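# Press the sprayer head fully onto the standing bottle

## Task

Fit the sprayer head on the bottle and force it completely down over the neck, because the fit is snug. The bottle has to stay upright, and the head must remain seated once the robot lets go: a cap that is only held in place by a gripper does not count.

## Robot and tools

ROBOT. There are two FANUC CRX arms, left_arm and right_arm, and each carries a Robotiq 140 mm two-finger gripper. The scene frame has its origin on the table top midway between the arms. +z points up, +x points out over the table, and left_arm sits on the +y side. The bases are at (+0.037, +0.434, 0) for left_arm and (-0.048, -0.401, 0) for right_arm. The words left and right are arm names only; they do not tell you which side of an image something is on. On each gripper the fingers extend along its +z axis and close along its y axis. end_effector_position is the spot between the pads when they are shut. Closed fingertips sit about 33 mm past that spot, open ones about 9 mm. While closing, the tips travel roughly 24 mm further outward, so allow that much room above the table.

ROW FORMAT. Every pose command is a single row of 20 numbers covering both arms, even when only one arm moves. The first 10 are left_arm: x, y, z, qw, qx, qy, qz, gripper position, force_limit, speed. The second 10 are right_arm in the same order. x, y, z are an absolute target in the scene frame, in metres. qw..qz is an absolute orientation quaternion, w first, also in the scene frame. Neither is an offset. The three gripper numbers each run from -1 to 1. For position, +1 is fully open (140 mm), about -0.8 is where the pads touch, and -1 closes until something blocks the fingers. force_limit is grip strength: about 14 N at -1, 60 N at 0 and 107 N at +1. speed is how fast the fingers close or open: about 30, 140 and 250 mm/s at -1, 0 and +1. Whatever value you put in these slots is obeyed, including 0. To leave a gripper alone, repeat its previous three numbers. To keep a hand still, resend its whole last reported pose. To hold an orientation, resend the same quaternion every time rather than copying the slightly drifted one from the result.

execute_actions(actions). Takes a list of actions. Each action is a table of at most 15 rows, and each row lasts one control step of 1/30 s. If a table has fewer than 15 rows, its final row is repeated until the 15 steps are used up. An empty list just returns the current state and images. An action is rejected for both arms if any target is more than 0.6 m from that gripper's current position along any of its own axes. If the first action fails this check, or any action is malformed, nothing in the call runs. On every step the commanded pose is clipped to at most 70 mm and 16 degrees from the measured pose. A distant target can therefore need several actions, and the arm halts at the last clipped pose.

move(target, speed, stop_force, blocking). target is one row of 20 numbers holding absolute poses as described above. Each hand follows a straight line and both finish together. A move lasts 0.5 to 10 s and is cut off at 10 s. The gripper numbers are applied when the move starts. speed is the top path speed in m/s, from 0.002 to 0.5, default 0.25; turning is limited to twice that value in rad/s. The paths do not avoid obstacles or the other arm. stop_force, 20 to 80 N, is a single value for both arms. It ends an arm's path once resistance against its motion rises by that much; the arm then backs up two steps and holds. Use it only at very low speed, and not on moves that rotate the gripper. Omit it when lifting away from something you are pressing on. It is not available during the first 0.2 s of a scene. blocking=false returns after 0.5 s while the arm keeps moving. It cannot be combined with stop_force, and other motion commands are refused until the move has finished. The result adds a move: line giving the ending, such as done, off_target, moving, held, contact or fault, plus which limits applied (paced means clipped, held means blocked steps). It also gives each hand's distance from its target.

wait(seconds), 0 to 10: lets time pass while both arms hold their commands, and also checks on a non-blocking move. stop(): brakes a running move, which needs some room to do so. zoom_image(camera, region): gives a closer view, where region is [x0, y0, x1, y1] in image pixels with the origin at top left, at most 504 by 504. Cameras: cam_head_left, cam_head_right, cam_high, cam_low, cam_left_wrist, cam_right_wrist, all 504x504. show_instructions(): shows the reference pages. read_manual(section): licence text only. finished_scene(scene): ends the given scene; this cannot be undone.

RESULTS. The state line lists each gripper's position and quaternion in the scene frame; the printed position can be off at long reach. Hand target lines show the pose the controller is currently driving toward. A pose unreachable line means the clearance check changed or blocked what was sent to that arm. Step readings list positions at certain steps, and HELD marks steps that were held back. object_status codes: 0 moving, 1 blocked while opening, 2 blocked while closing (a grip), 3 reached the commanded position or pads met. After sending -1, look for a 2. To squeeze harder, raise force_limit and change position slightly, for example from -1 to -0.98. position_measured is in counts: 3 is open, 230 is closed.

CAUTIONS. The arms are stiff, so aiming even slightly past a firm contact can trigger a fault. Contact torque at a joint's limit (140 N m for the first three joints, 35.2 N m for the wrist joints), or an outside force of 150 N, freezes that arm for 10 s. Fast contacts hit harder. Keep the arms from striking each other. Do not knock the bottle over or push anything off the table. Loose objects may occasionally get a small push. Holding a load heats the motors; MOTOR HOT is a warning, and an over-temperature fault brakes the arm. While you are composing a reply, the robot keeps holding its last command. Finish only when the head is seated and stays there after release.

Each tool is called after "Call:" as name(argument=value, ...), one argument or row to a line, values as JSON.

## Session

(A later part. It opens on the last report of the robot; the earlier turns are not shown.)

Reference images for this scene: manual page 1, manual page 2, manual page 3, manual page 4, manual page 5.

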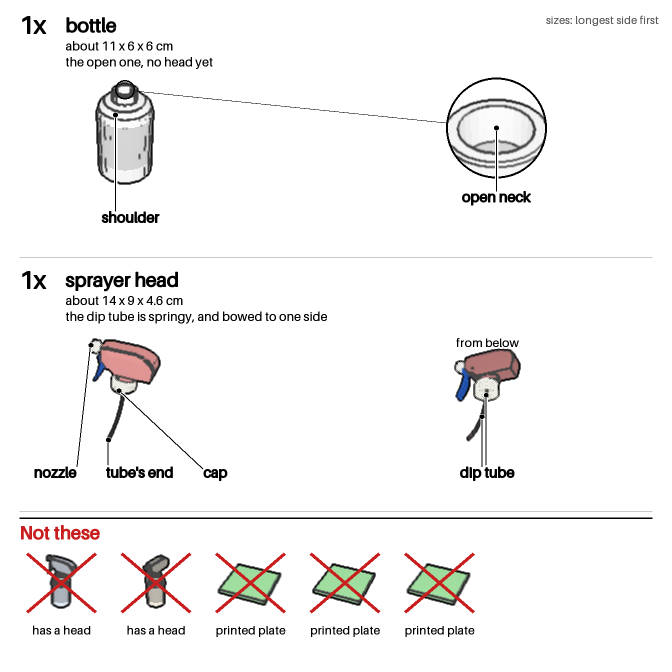

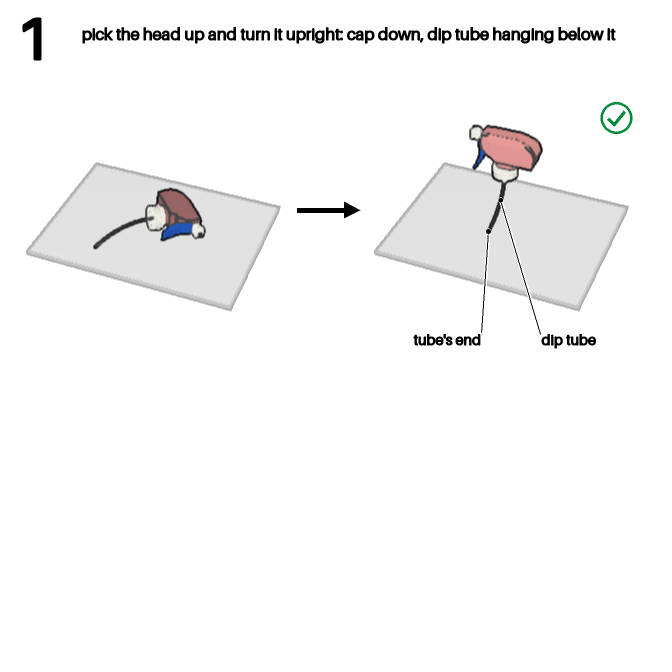

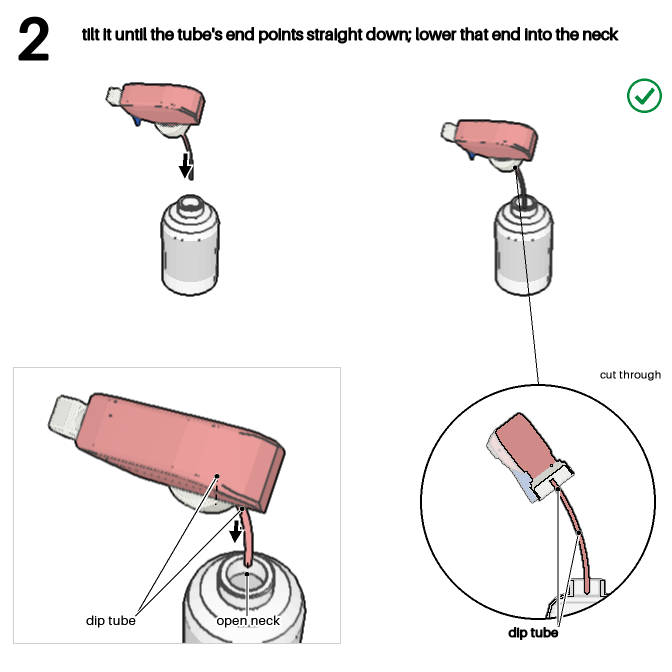

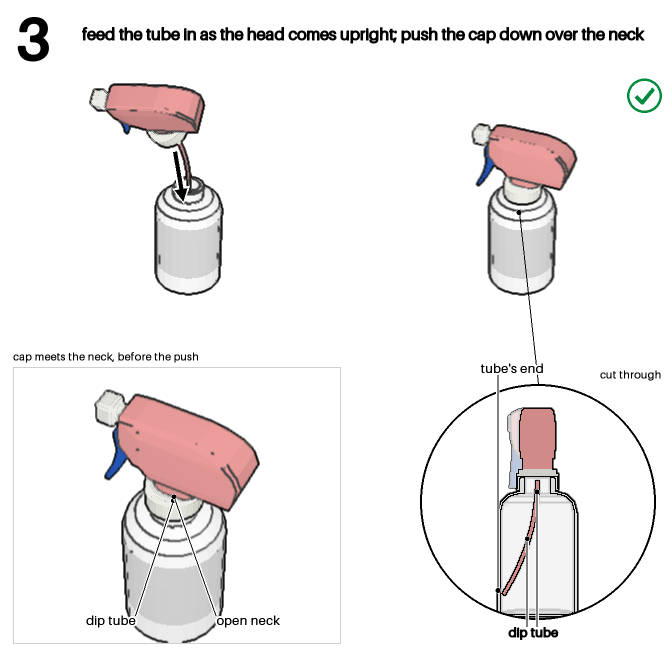

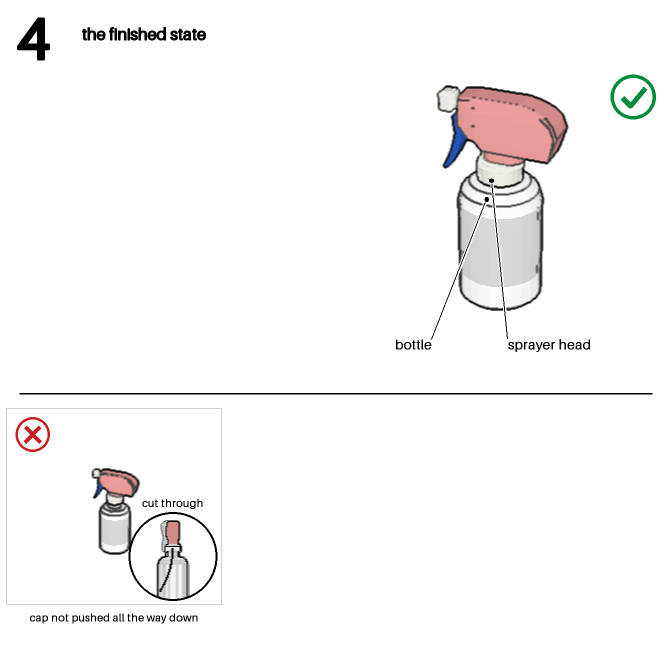

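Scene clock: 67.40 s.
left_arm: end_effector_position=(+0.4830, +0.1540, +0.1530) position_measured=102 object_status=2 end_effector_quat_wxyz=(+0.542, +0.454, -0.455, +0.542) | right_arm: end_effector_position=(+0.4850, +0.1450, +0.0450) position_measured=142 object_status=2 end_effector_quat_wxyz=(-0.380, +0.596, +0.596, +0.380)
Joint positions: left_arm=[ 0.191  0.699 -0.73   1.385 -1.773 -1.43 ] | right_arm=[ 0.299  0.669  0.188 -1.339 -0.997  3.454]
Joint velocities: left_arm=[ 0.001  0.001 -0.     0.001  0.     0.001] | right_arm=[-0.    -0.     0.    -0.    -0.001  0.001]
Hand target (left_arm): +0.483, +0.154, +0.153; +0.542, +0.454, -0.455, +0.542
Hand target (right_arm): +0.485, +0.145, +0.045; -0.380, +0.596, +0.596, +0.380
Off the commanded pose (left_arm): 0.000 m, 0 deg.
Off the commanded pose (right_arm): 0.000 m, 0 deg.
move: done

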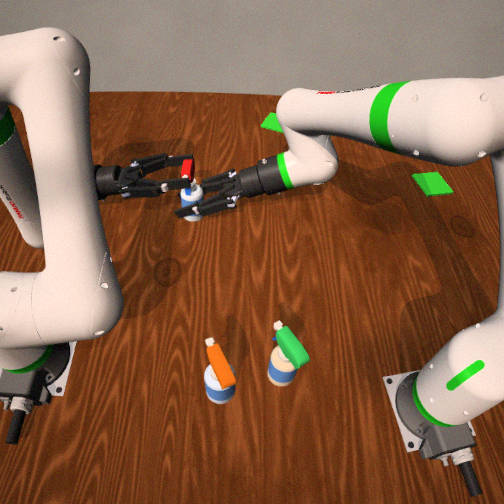

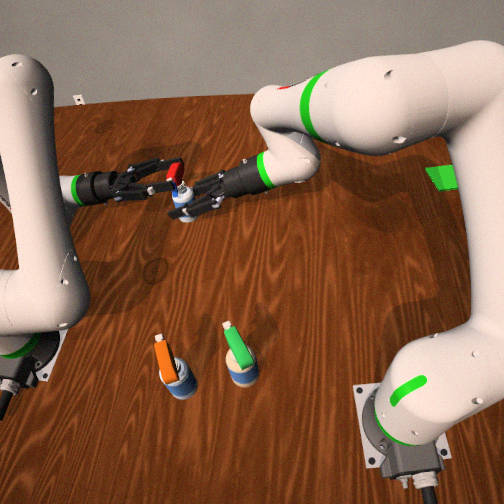

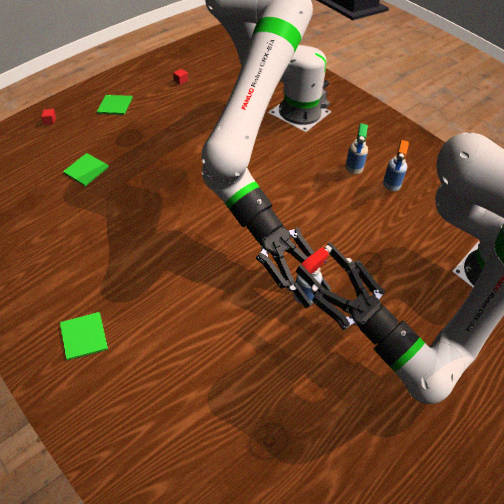

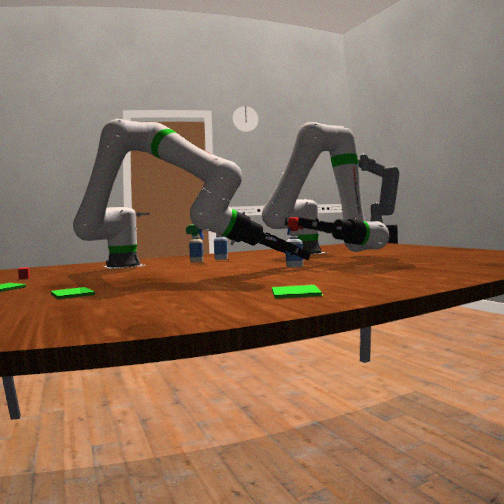

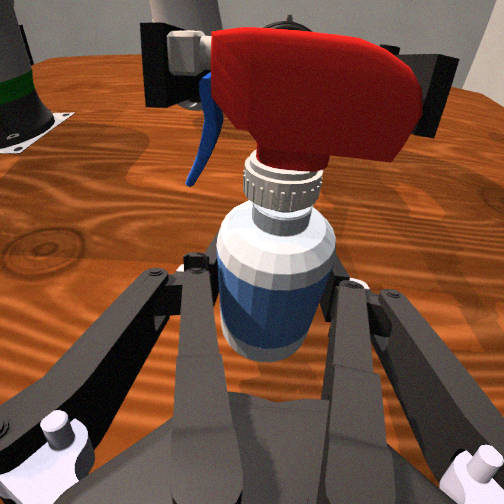

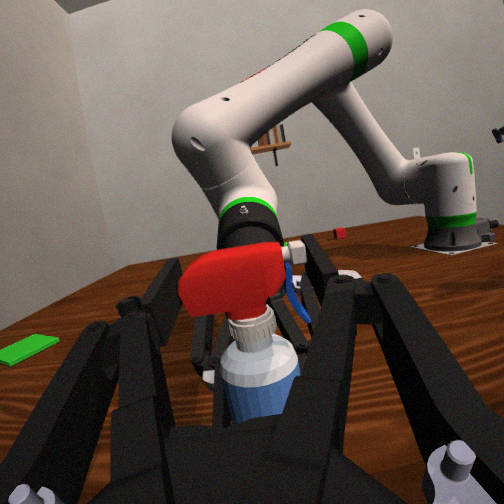

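Call:
move(
  target=[0.483,0.1525,0.128,0.5417,0.4545,-0.4545,0.5417,-1,1,0, 0.485,0.145,0.045,0.380,-0.596,-0.596,-0.380,-1,0,0],
  speed=0.01,
  stop_force=60,
)

Call:
zoom_image(
  camera="cam_low",
  region=[265, 200, 325, 260],
)

Scene clock: 72.07 s.
left_arm: end_effector_position=(+0.4830, +0.1532, +0.1399) position_measured=103 object_status=2 end_effector_quat_wxyz=(+0.542, +0.454, -0.455, +0.542) | right_arm: end_effector_position=(+0.4850, +0.1450, +0.0450) position_measured=142 object_status=2 end_effector_quat_wxyz=(-0.380, +0.596, +0.596, +0.380)
Joint positions: left_arm=[ 0.19   0.732 -0.722  1.38  -1.769 -1.455] | right_arm=[ 0.299  0.669  0.188 -1.339 -0.997  3.454]
Joint velocities: left_arm=[-0.    -0.003 -0.002  0.004 -0.002  0.004] | right_arm=[-0.001  0.    -0.    -0.001 -0.001  0.   ]
Hand target (left_arm): +0.483, +0.153, +0.140; +0.542, +0.454, -0.454, +0.542
Hand target (right_arm): +0.485, +0.145, +0.045; -0.380, +0.596, +0.596, +0.380
Off the commanded pose (left_arm): 0.012 m, 0 deg.
Off the commanded pose (right_arm): 0.000 m, 0 deg.
move: contact (left_arm)

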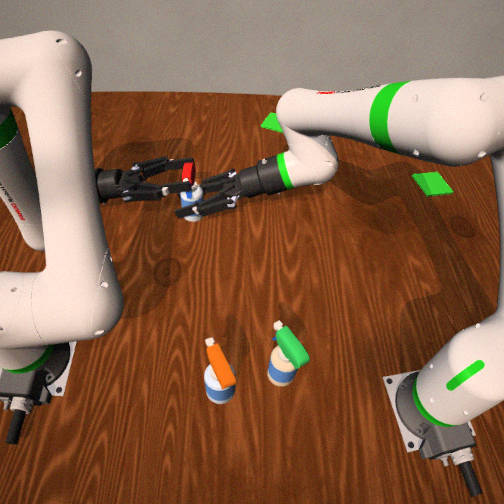

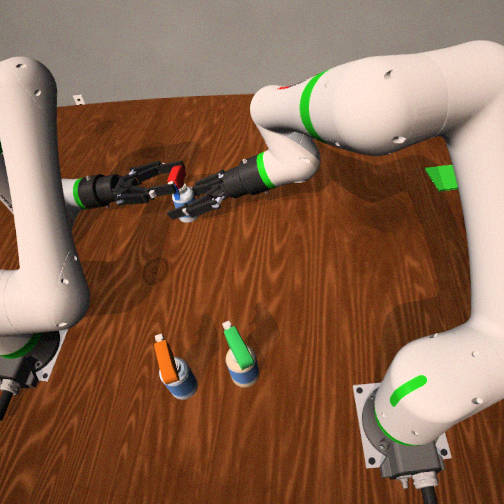

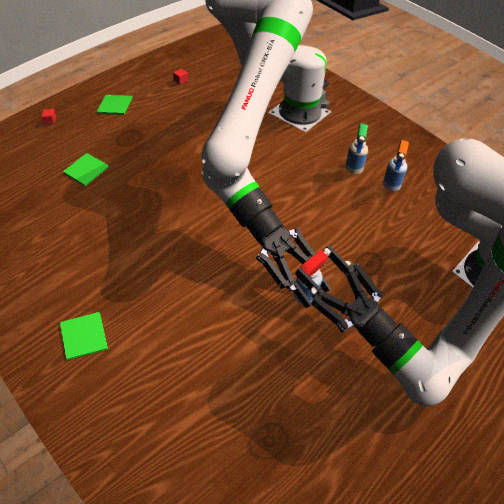

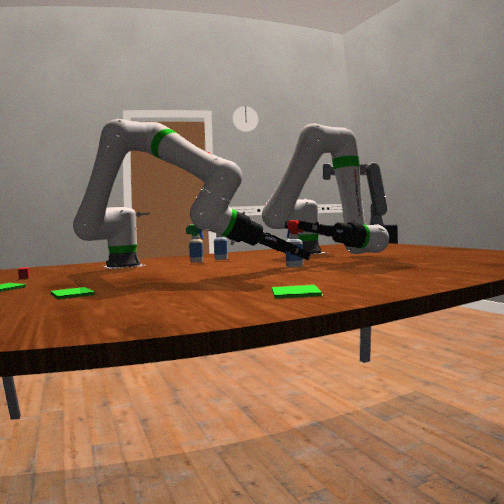

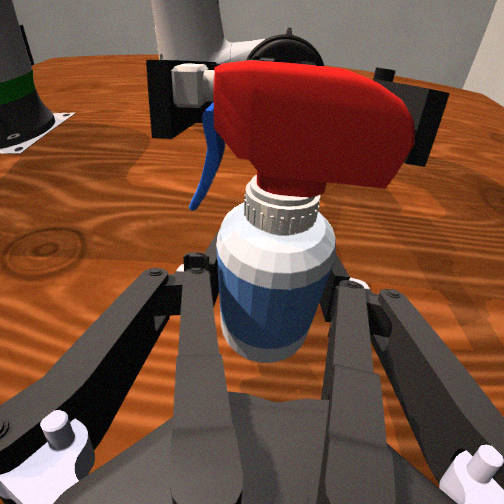

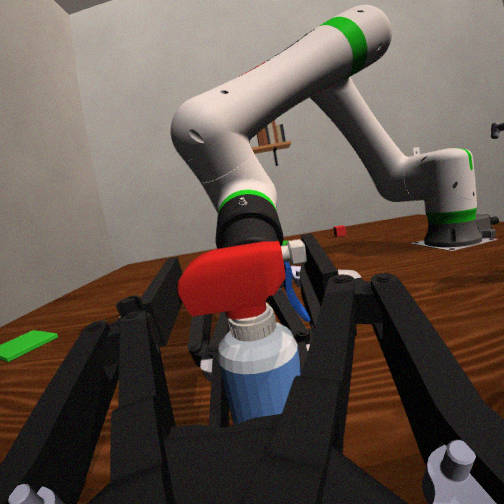

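Region (265, 200, 325, 260) of cam_low's 504x504 image, scaled by 8.400, with more detail than that image has.

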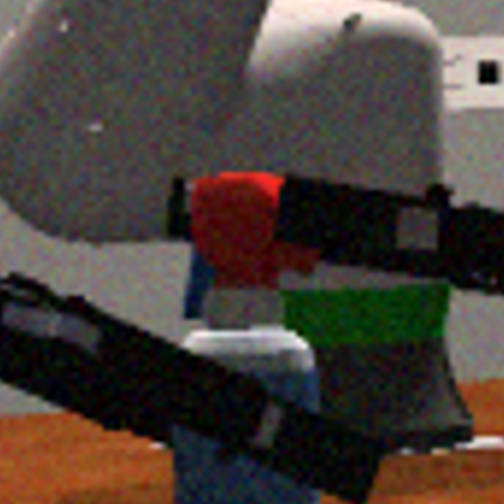

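Call:
move(
  target=[0.483,0.153,0.142,0.5417,0.4545,-0.4545,0.5417,1,1,0.5, 0.485,0.145,0.045,0.380,-0.596,-0.596,-0.380,-1,0,0],
  speed=0.02,
)

Call:
move(
  target=[0.483,0.15,0.195,0.5,0.5,-0.5,0.5,1,1,0.5, 0.485,0.145,0.045,0.380,-0.596,-0.596,-0.380,-1,0,0],
  speed=0.15,
)

Call:
move(
  target=[0.48,0.143,0.19,0.5,0.5,-0.5,0.5,-1,1,1, 0.485,0.145,0.045,0.380,-0.596,-0.596,-0.380,-1,0,0],
  speed=0.15,
)

Call:
move(
  target=[0.48,0.143,0.155,0.5,0.5,-0.5,0.5,-1,1,1, 0.485,0.145,0.045,0.380,-0.596,-0.596,-0.380,-1,0,0],
  speed=0.012,
  stop_force=70,
)

Call:
zoom_image(
  camera="cam_low",
  region=[265, 200, 325, 260],
)

Scene clock: 78.60 s.
left_arm: end_effector_position=(+0.4830, +0.1530, +0.1420) position_measured=3 object_status=3 end_effector_quat_wxyz=(+0.542, +0.454, -0.454, +0.542) | right_arm: end_effector_position=(+0.4850, +0.1450, +0.0450) position_measured=142 object_status=2 end_effector_quat_wxyz=(-0.380, +0.596, +0.596, +0.380)
Joint positions: left_arm=[ 0.189  0.726 -0.724  1.382 -1.769 -1.45 ] | right_arm=[ 0.299  0.669  0.188 -1.339 -0.997  3.454]
Joint velocities: left_arm=[-0.001  0.     0.     0.    -0.    -0.001] | right_arm=[ 0.002 -0.    -0.001  0.     0.     0.001]
Hand target (left_arm): +0.483, +0.153, +0.142; +0.542, +0.454, -0.454, +0.542
Hand target (right_arm): +0.485, +0.145, +0.045; -0.380, +0.596, +0.596, +0.380
Off the commanded pose (left_arm): 0.000 m, 0 deg.
Off the commanded pose (right_arm): 0.000 m, 0 deg.
move: done

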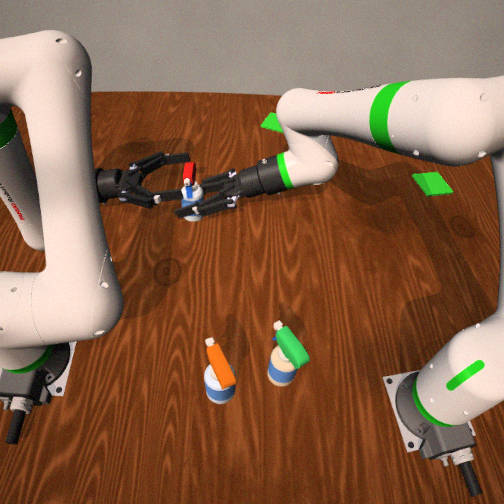

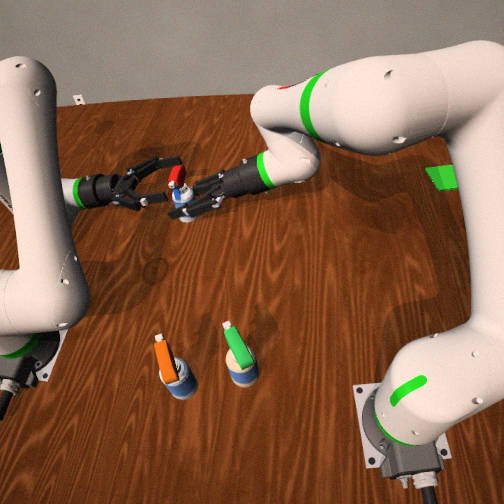

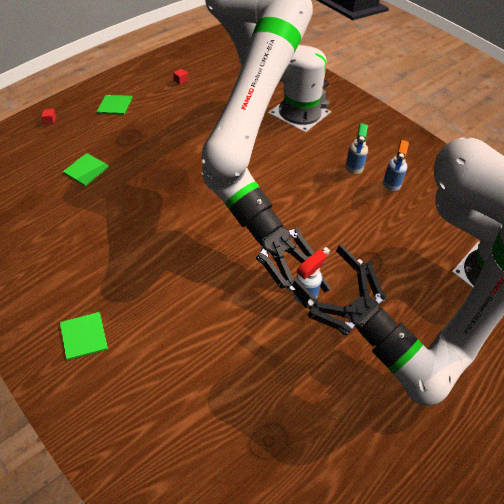

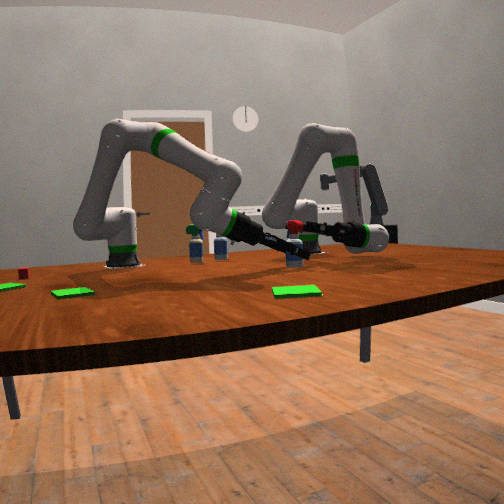

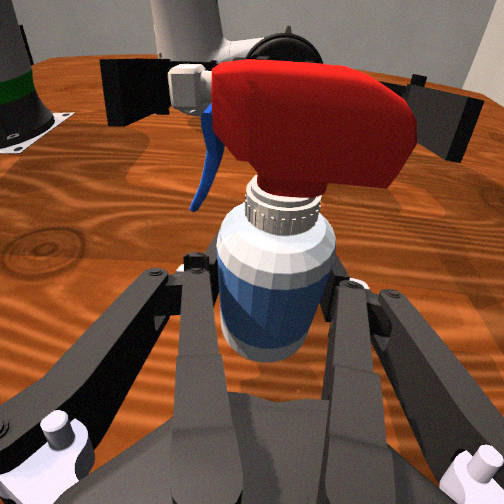

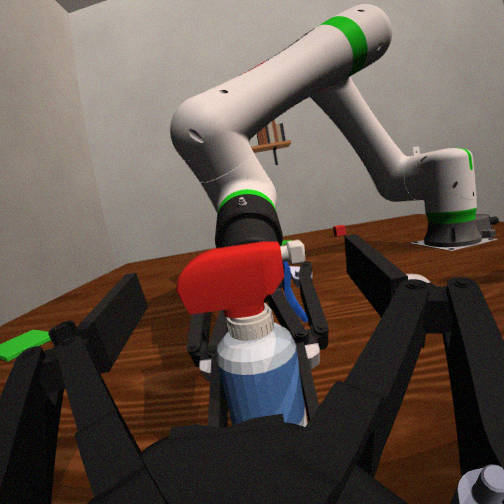

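Scene clock: 79.57 s.
left_arm: end_effector_position=(+0.4831, +0.1502, +0.1950) position_measured=3 object_status=3 end_effector_quat_wxyz=(+0.500, +0.500, -0.500, +0.500) | right_arm: end_effector_position=(+0.4850, +0.1450, +0.0450) position_measured=142 object_status=2 end_effector_quat_wxyz=(-0.380, +0.596, +0.596, +0.380)
Joint positions: left_arm=[ 0.2    0.457 -0.755  1.363 -1.648 -1.22 ] | right_arm=[ 0.299  0.669  0.188 -1.339 -0.997  3.454]
Joint velocities: left_arm=[-0.001 -0.001  0.001 -0.001  0.    -0.003] | right_arm=[-0.     0.     0.    -0.    -0.001  0.001]
Hand target (left_arm): +0.483, +0.150, +0.195; +0.500, +0.500, -0.500, +0.500
Hand target (right_arm): +0.485, +0.145, +0.045; -0.380, +0.596, +0.596, +0.380
Off the commanded pose (left_arm): 0.000 m, 0 deg.
Off the commanded pose (right_arm): 0.000 m, 0 deg.
move: done

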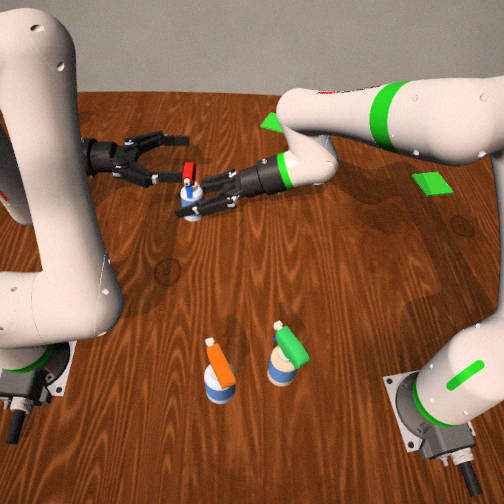

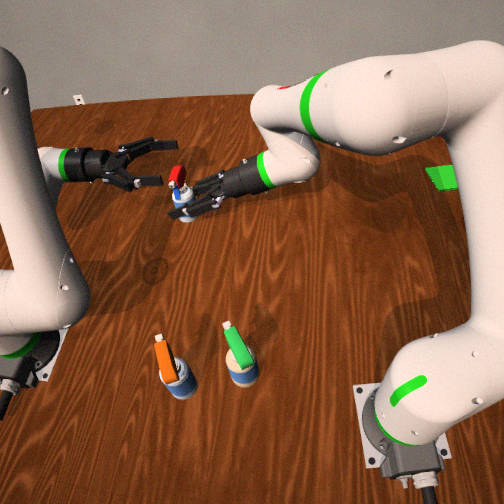

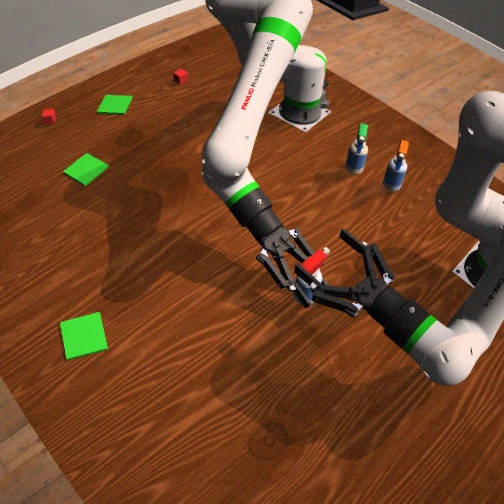

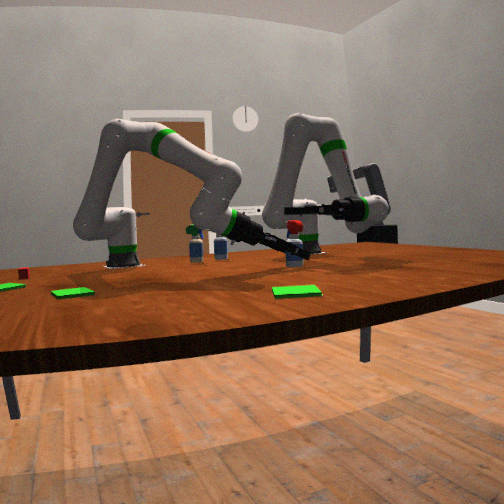

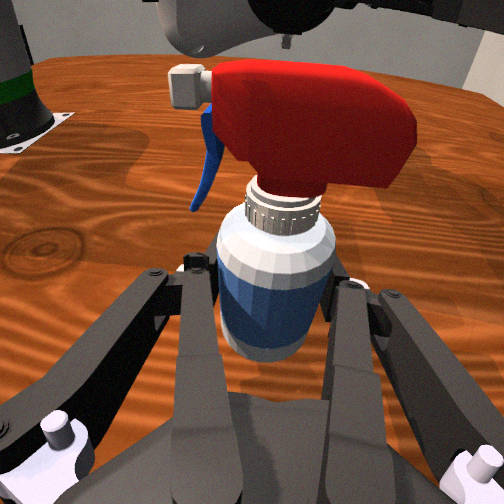

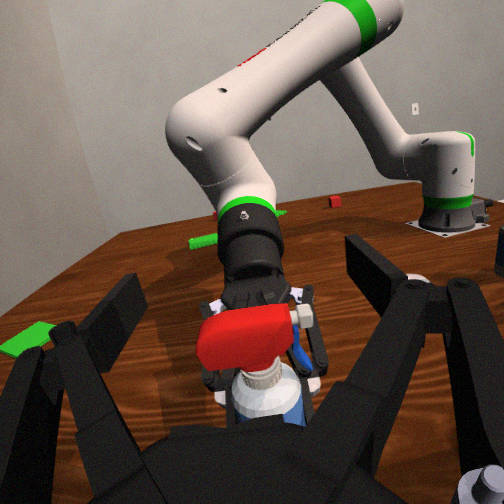

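Scene clock: 80.37 s.
left_arm: end_effector_position=(+0.4800, +0.1430, +0.1900) position_measured=235 object_status=0 end_effector_quat_wxyz=(+0.500, +0.500, -0.500, +0.500) | right_arm: end_effector_position=(+0.4850, +0.1450, +0.0450) position_measured=142 object_status=2 end_effector_quat_wxyz=(-0.380, +0.596, +0.596, +0.380)
Joint positions: left_arm=[ 0.181  0.461 -0.767  1.379 -1.639 -1.235] | right_arm=[ 0.299  0.669  0.188 -1.339 -0.997  3.454]
Joint velocities: left_arm=[ 0.    -0.     0.     0.     0.     0.001] | right_arm=[ 0.001  0.    -0.     0.001  0.001  0.   ]
Hand target (left_arm): +0.480, +0.143, +0.190; +0.500, +0.500, -0.500, +0.500
Hand target (right_arm): +0.485, +0.145, +0.045; -0.380, +0.596, +0.596, +0.380
Off the commanded pose (left_arm): 0.000 m, 0 deg.
Off the commanded pose (right_arm): 0.000 m, 0 deg.
move: done

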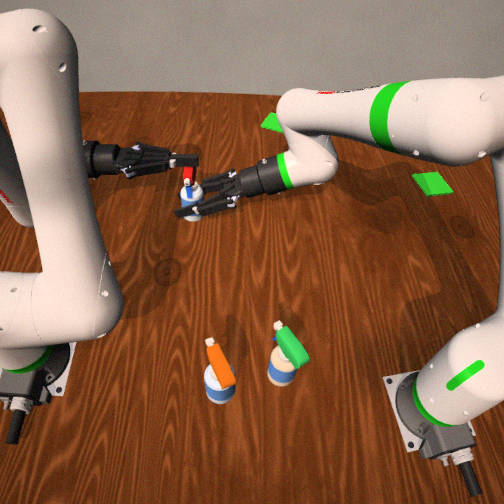

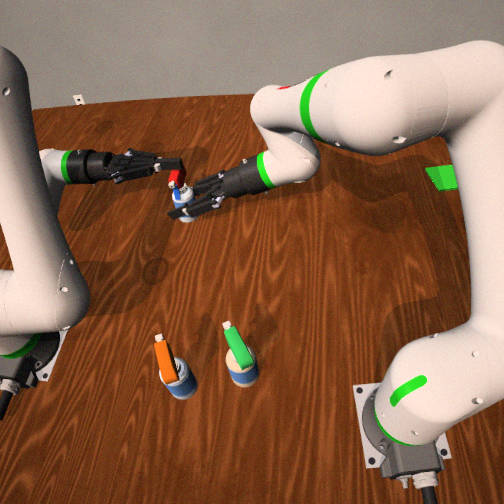

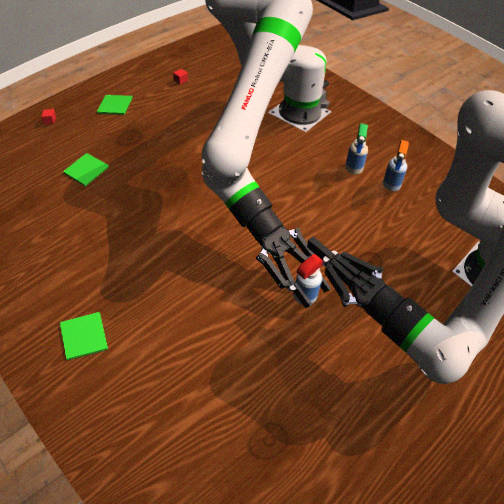

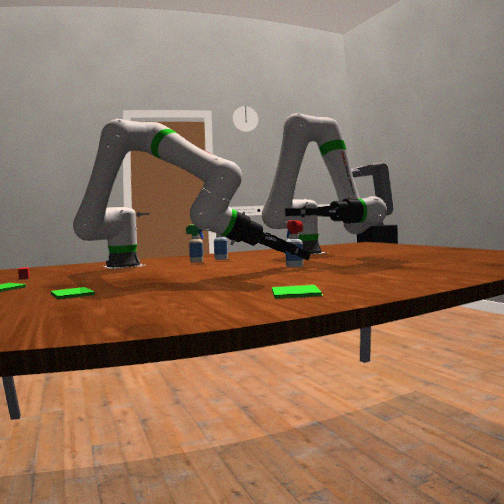

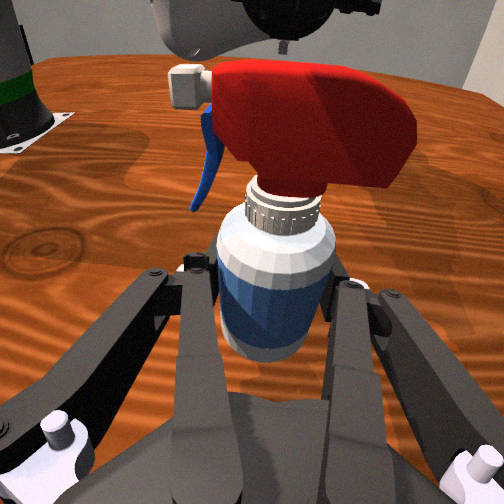

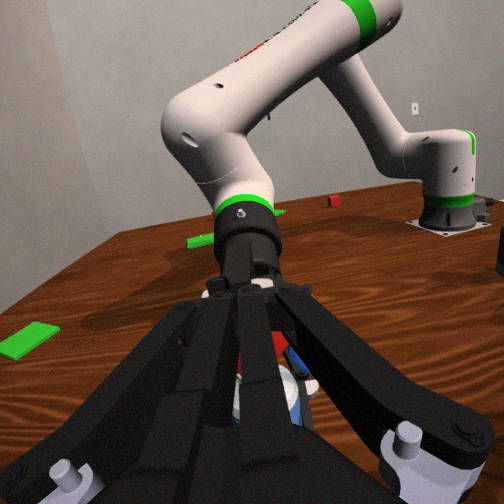

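Scene clock: 92.27 s.
left_arm: end_effector_position=(+0.4801, +0.1431, +0.1706) position_measured=235 object_status=3 end_effector_quat_wxyz=(+0.501, +0.498, -0.499, +0.501) | right_arm: end_effector_position=(+0.4850, +0.1450, +0.0450) position_measured=142 object_status=2 end_effector_quat_wxyz=(-0.380, +0.596, +0.596, +0.380)
Joint positions: left_arm=[ 0.183  0.509 -0.766  1.376 -1.634 -1.282] | right_arm=[ 0.299  0.669  0.188 -1.339 -0.997  3.454]
Joint velocities: left_arm=[ 0.002  0.     0.     0.001 -0.    -0.001] | right_arm=[ 0.    -0.    -0.    -0.     0.     0.001]
Hand target (left_arm): +0.480, +0.143, +0.169; +0.500, +0.500, -0.500, +0.500
Hand target (right_arm): +0.485, +0.145, +0.045; -0.380, +0.596, +0.596, +0.380
Off the commanded pose (left_arm): 0.016 m, 0 deg.
Off the commanded pose (right_arm): 0.000 m, 0 deg.
TORQUE FAULT: the external load on joint 5 (wrist pitch) of the left arm reached its load limit, and that arm stopped for 10 seconds. That time counts as 19 of the actions that you can send in this scene. A torque fault stops only its own arm. That arm's remaining commands of this call were not run. That arm holds where it stopped, with its grip as last carried out, and accepts commands again: back off and push less far. That arm stops again, at the same cost, whenever a joint's load reaches its limit.
move: fault (left_arm; stop_force had ended the path)

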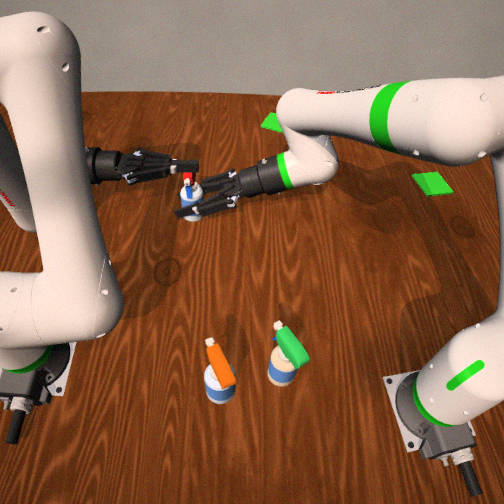

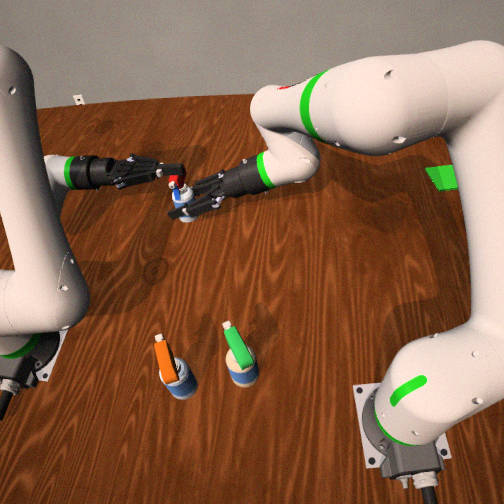

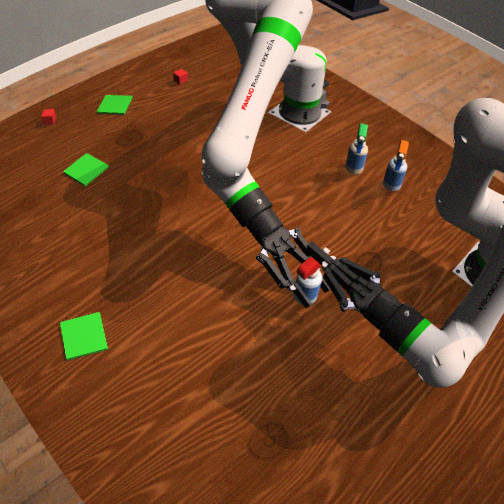

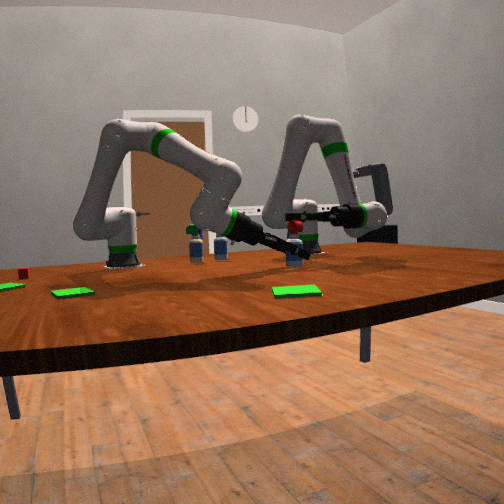

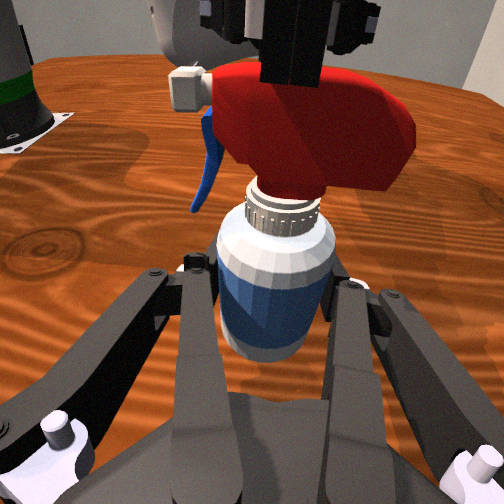

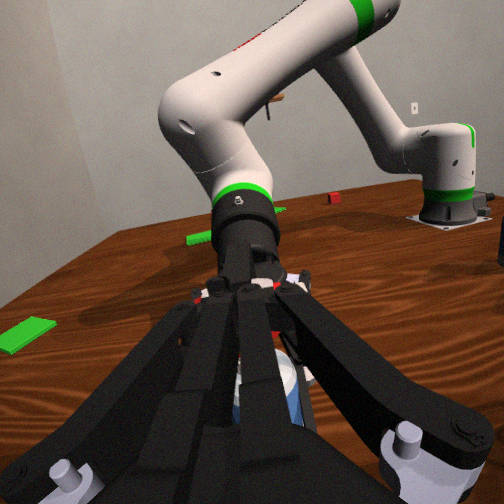

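Region (265, 200, 325, 260) of cam_low's 504x504 image, scaled by 8.400, with more detail than that image has.

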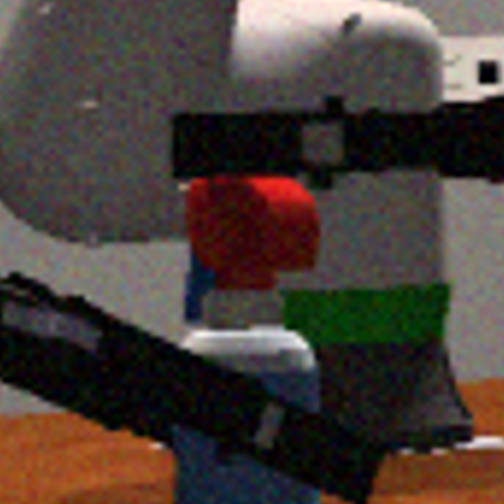

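Fault, but it's seated at the same height as scene 1 (0.170). Back off and release.

Call:
move(
  target=[0.48,0.143,0.21,0.5,0.5,-0.5,0.5,-1,1,1, 0.485,0.145,0.045,0.380,-0.596,-0.596,-0.380,1,0,0],
  speed=0.1,
)

Call:
move(
  target=[0.48,0.143,0.21,0.5,0.5,-0.5,0.5,-1,1,1, 0.485,0.03,0.08,0.380,-0.596,-0.596,-0.380,1,0,0],
  speed=0.15,
)

Call:
zoom_image(
  camera="cam_low",
  region=[255, 190, 335, 270],
)

Scene clock: 96.57 s.
left_arm: end_effector_position=(+0.4800, +0.1430, +0.2100) position_measured=235 object_status=3 end_effector_quat_wxyz=(+0.500, +0.500, -0.500, +0.500) | right_arm: end_effector_position=(+0.4850, +0.1450, +0.0450) position_measured=3 object_status=3 end_effector_quat_wxyz=(-0.380, +0.596, +0.596, +0.380)
Joint positions: left_arm=[ 0.18   0.417 -0.766  1.384 -1.646 -1.19 ] | right_arm=[ 0.299  0.669  0.188 -1.339 -0.997  3.454]
Joint velocities: left_arm=[-0.001 -0.     0.    -0.003 -0.     0.001] | right_arm=[ 0.001  0.    -0.    -0.     0.001  0.001]
Hand target (left_arm): +0.480, +0.143, +0.210; +0.500, +0.500, -0.500, +0.500
Hand target (right_arm): +0.485, +0.145, +0.045; -0.380, +0.596, +0.596, +0.380
Off the commanded pose (left_arm): 0.000 m, 0 deg.
Off the commanded pose (right_arm): 0.000 m, 0 deg.
move: done

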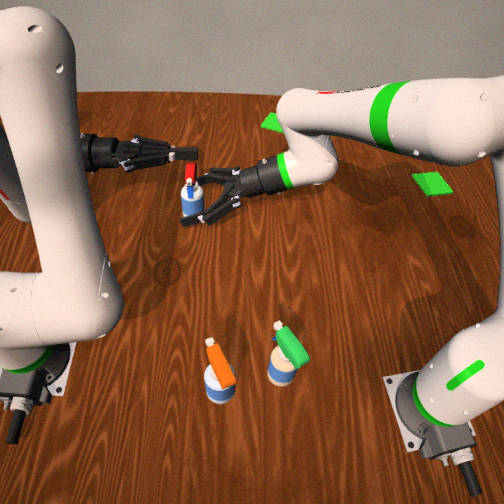

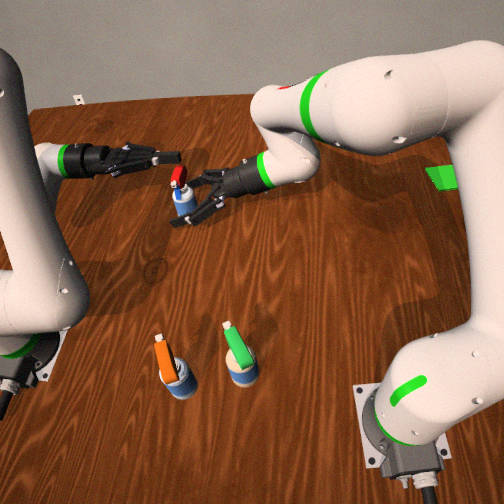

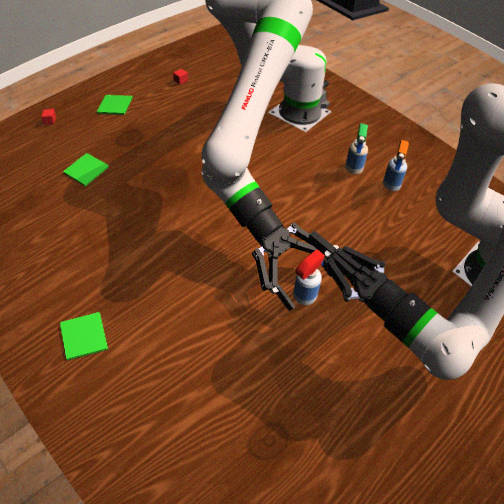

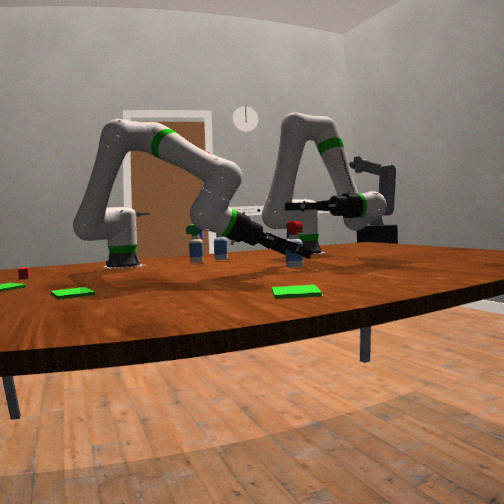

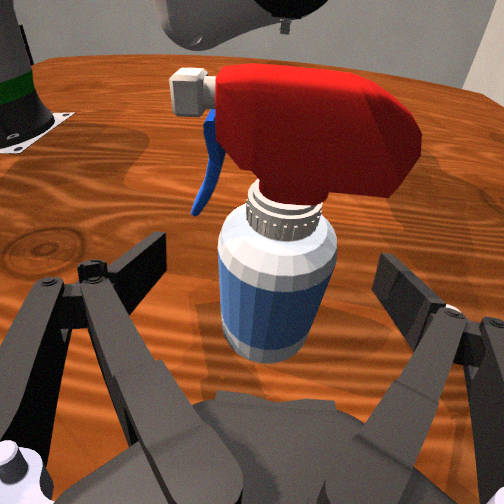

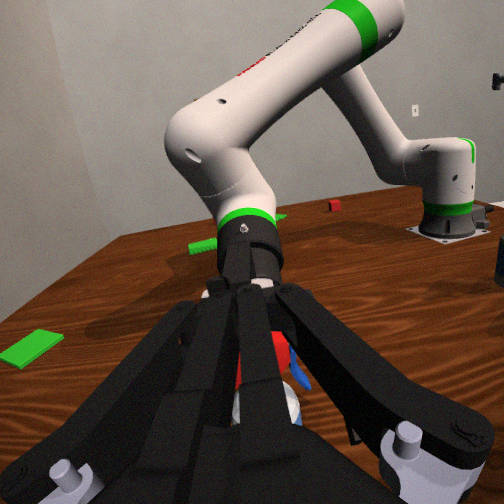

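Scene clock: 97.73 s.
left_arm: end_effector_position=(+0.4800, +0.1430, +0.2100) position_measured=235 object_status=3 end_effector_quat_wxyz=(+0.500, +0.500, -0.500, +0.500) | right_arm: end_effector_position=(+0.4849, +0.0301, +0.0803) position_measured=3 object_status=3 end_effector_quat_wxyz=(-0.380, +0.596, +0.596, +0.380)
Joint positions: left_arm=[ 0.18   0.418 -0.765  1.384 -1.647 -1.19 ] | right_arm=[ 0.122  0.549  0.084 -1.273 -1.154  3.484]
Joint velocities: left_arm=[-0.001  0.001  0.     0.    -0.     0.001] | right_arm=[ 0.002 -0.001 -0.    -0.    -0.001 -0.001]
Hand target (left_arm): +0.480, +0.143, +0.210; +0.500, +0.500, -0.500, +0.500
Hand target (right_arm): +0.485, +0.030, +0.080; -0.380, +0.596, +0.596, +0.380
Off the commanded pose (left_arm): 0.000 m, 0 deg.
Off the commanded pose (right_arm): 0.000 m, 0 deg.
move: done

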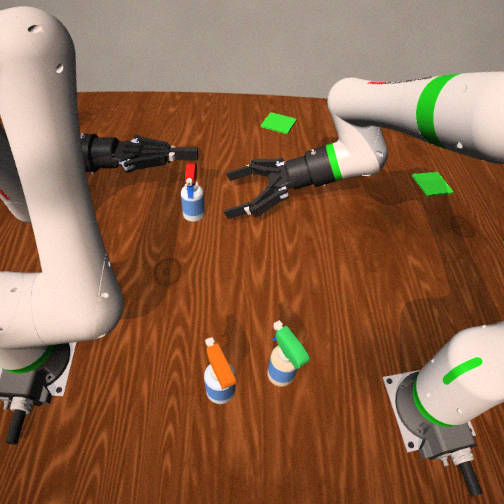

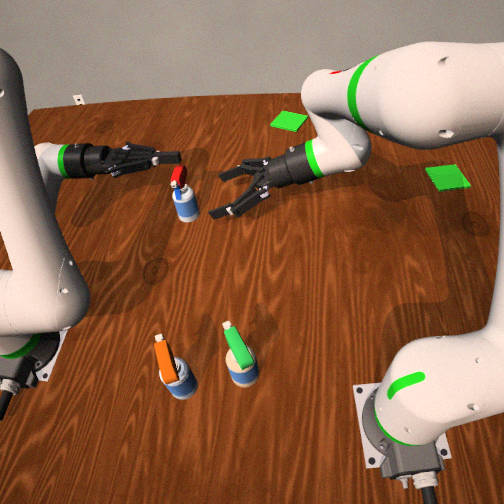

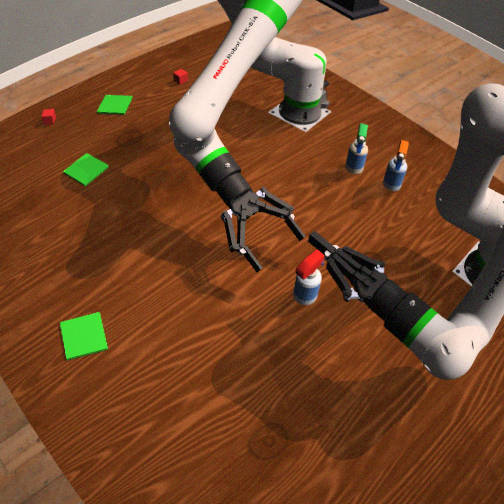

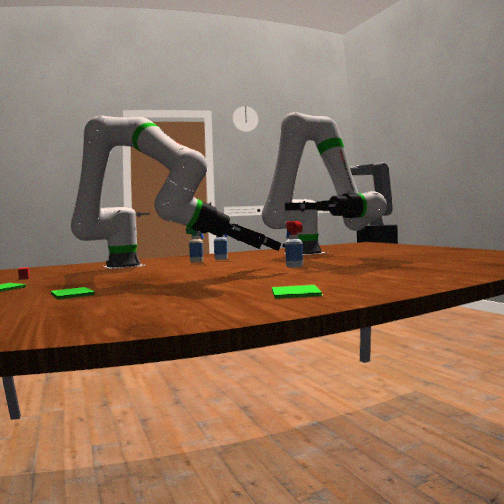

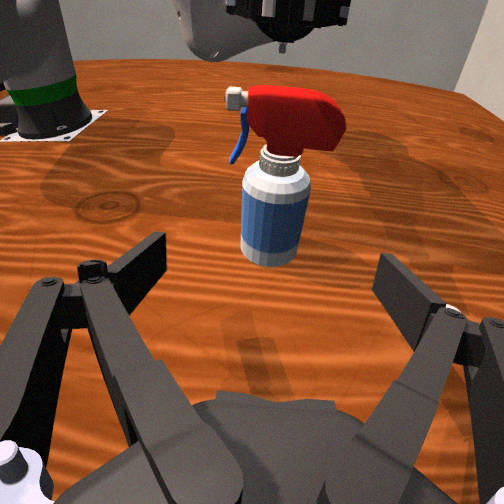

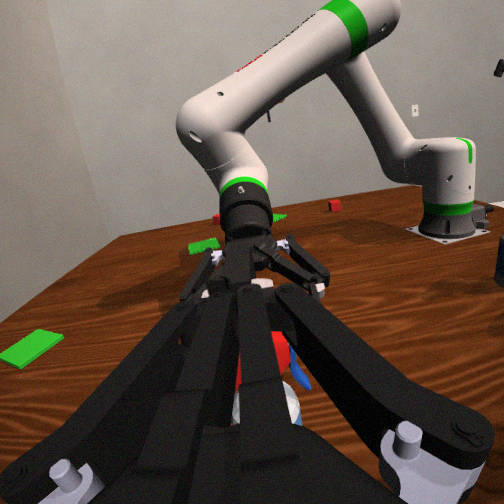

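Region (255, 190, 335, 270) of cam_low's 504x504 image, scaled by 6.300, with more detail than that image has.

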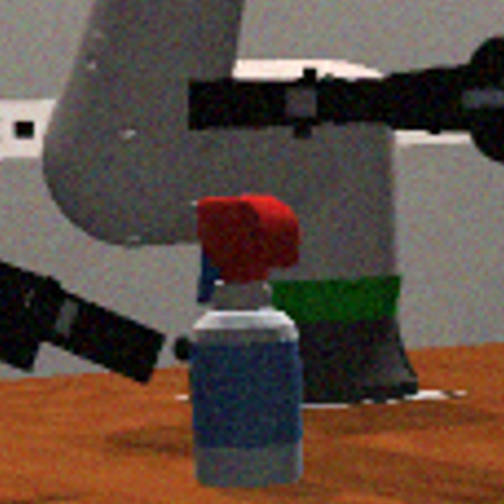

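Seated and upright.

Call:
finished_scene(
  scene=2,
)

The scene is finished: the task was done.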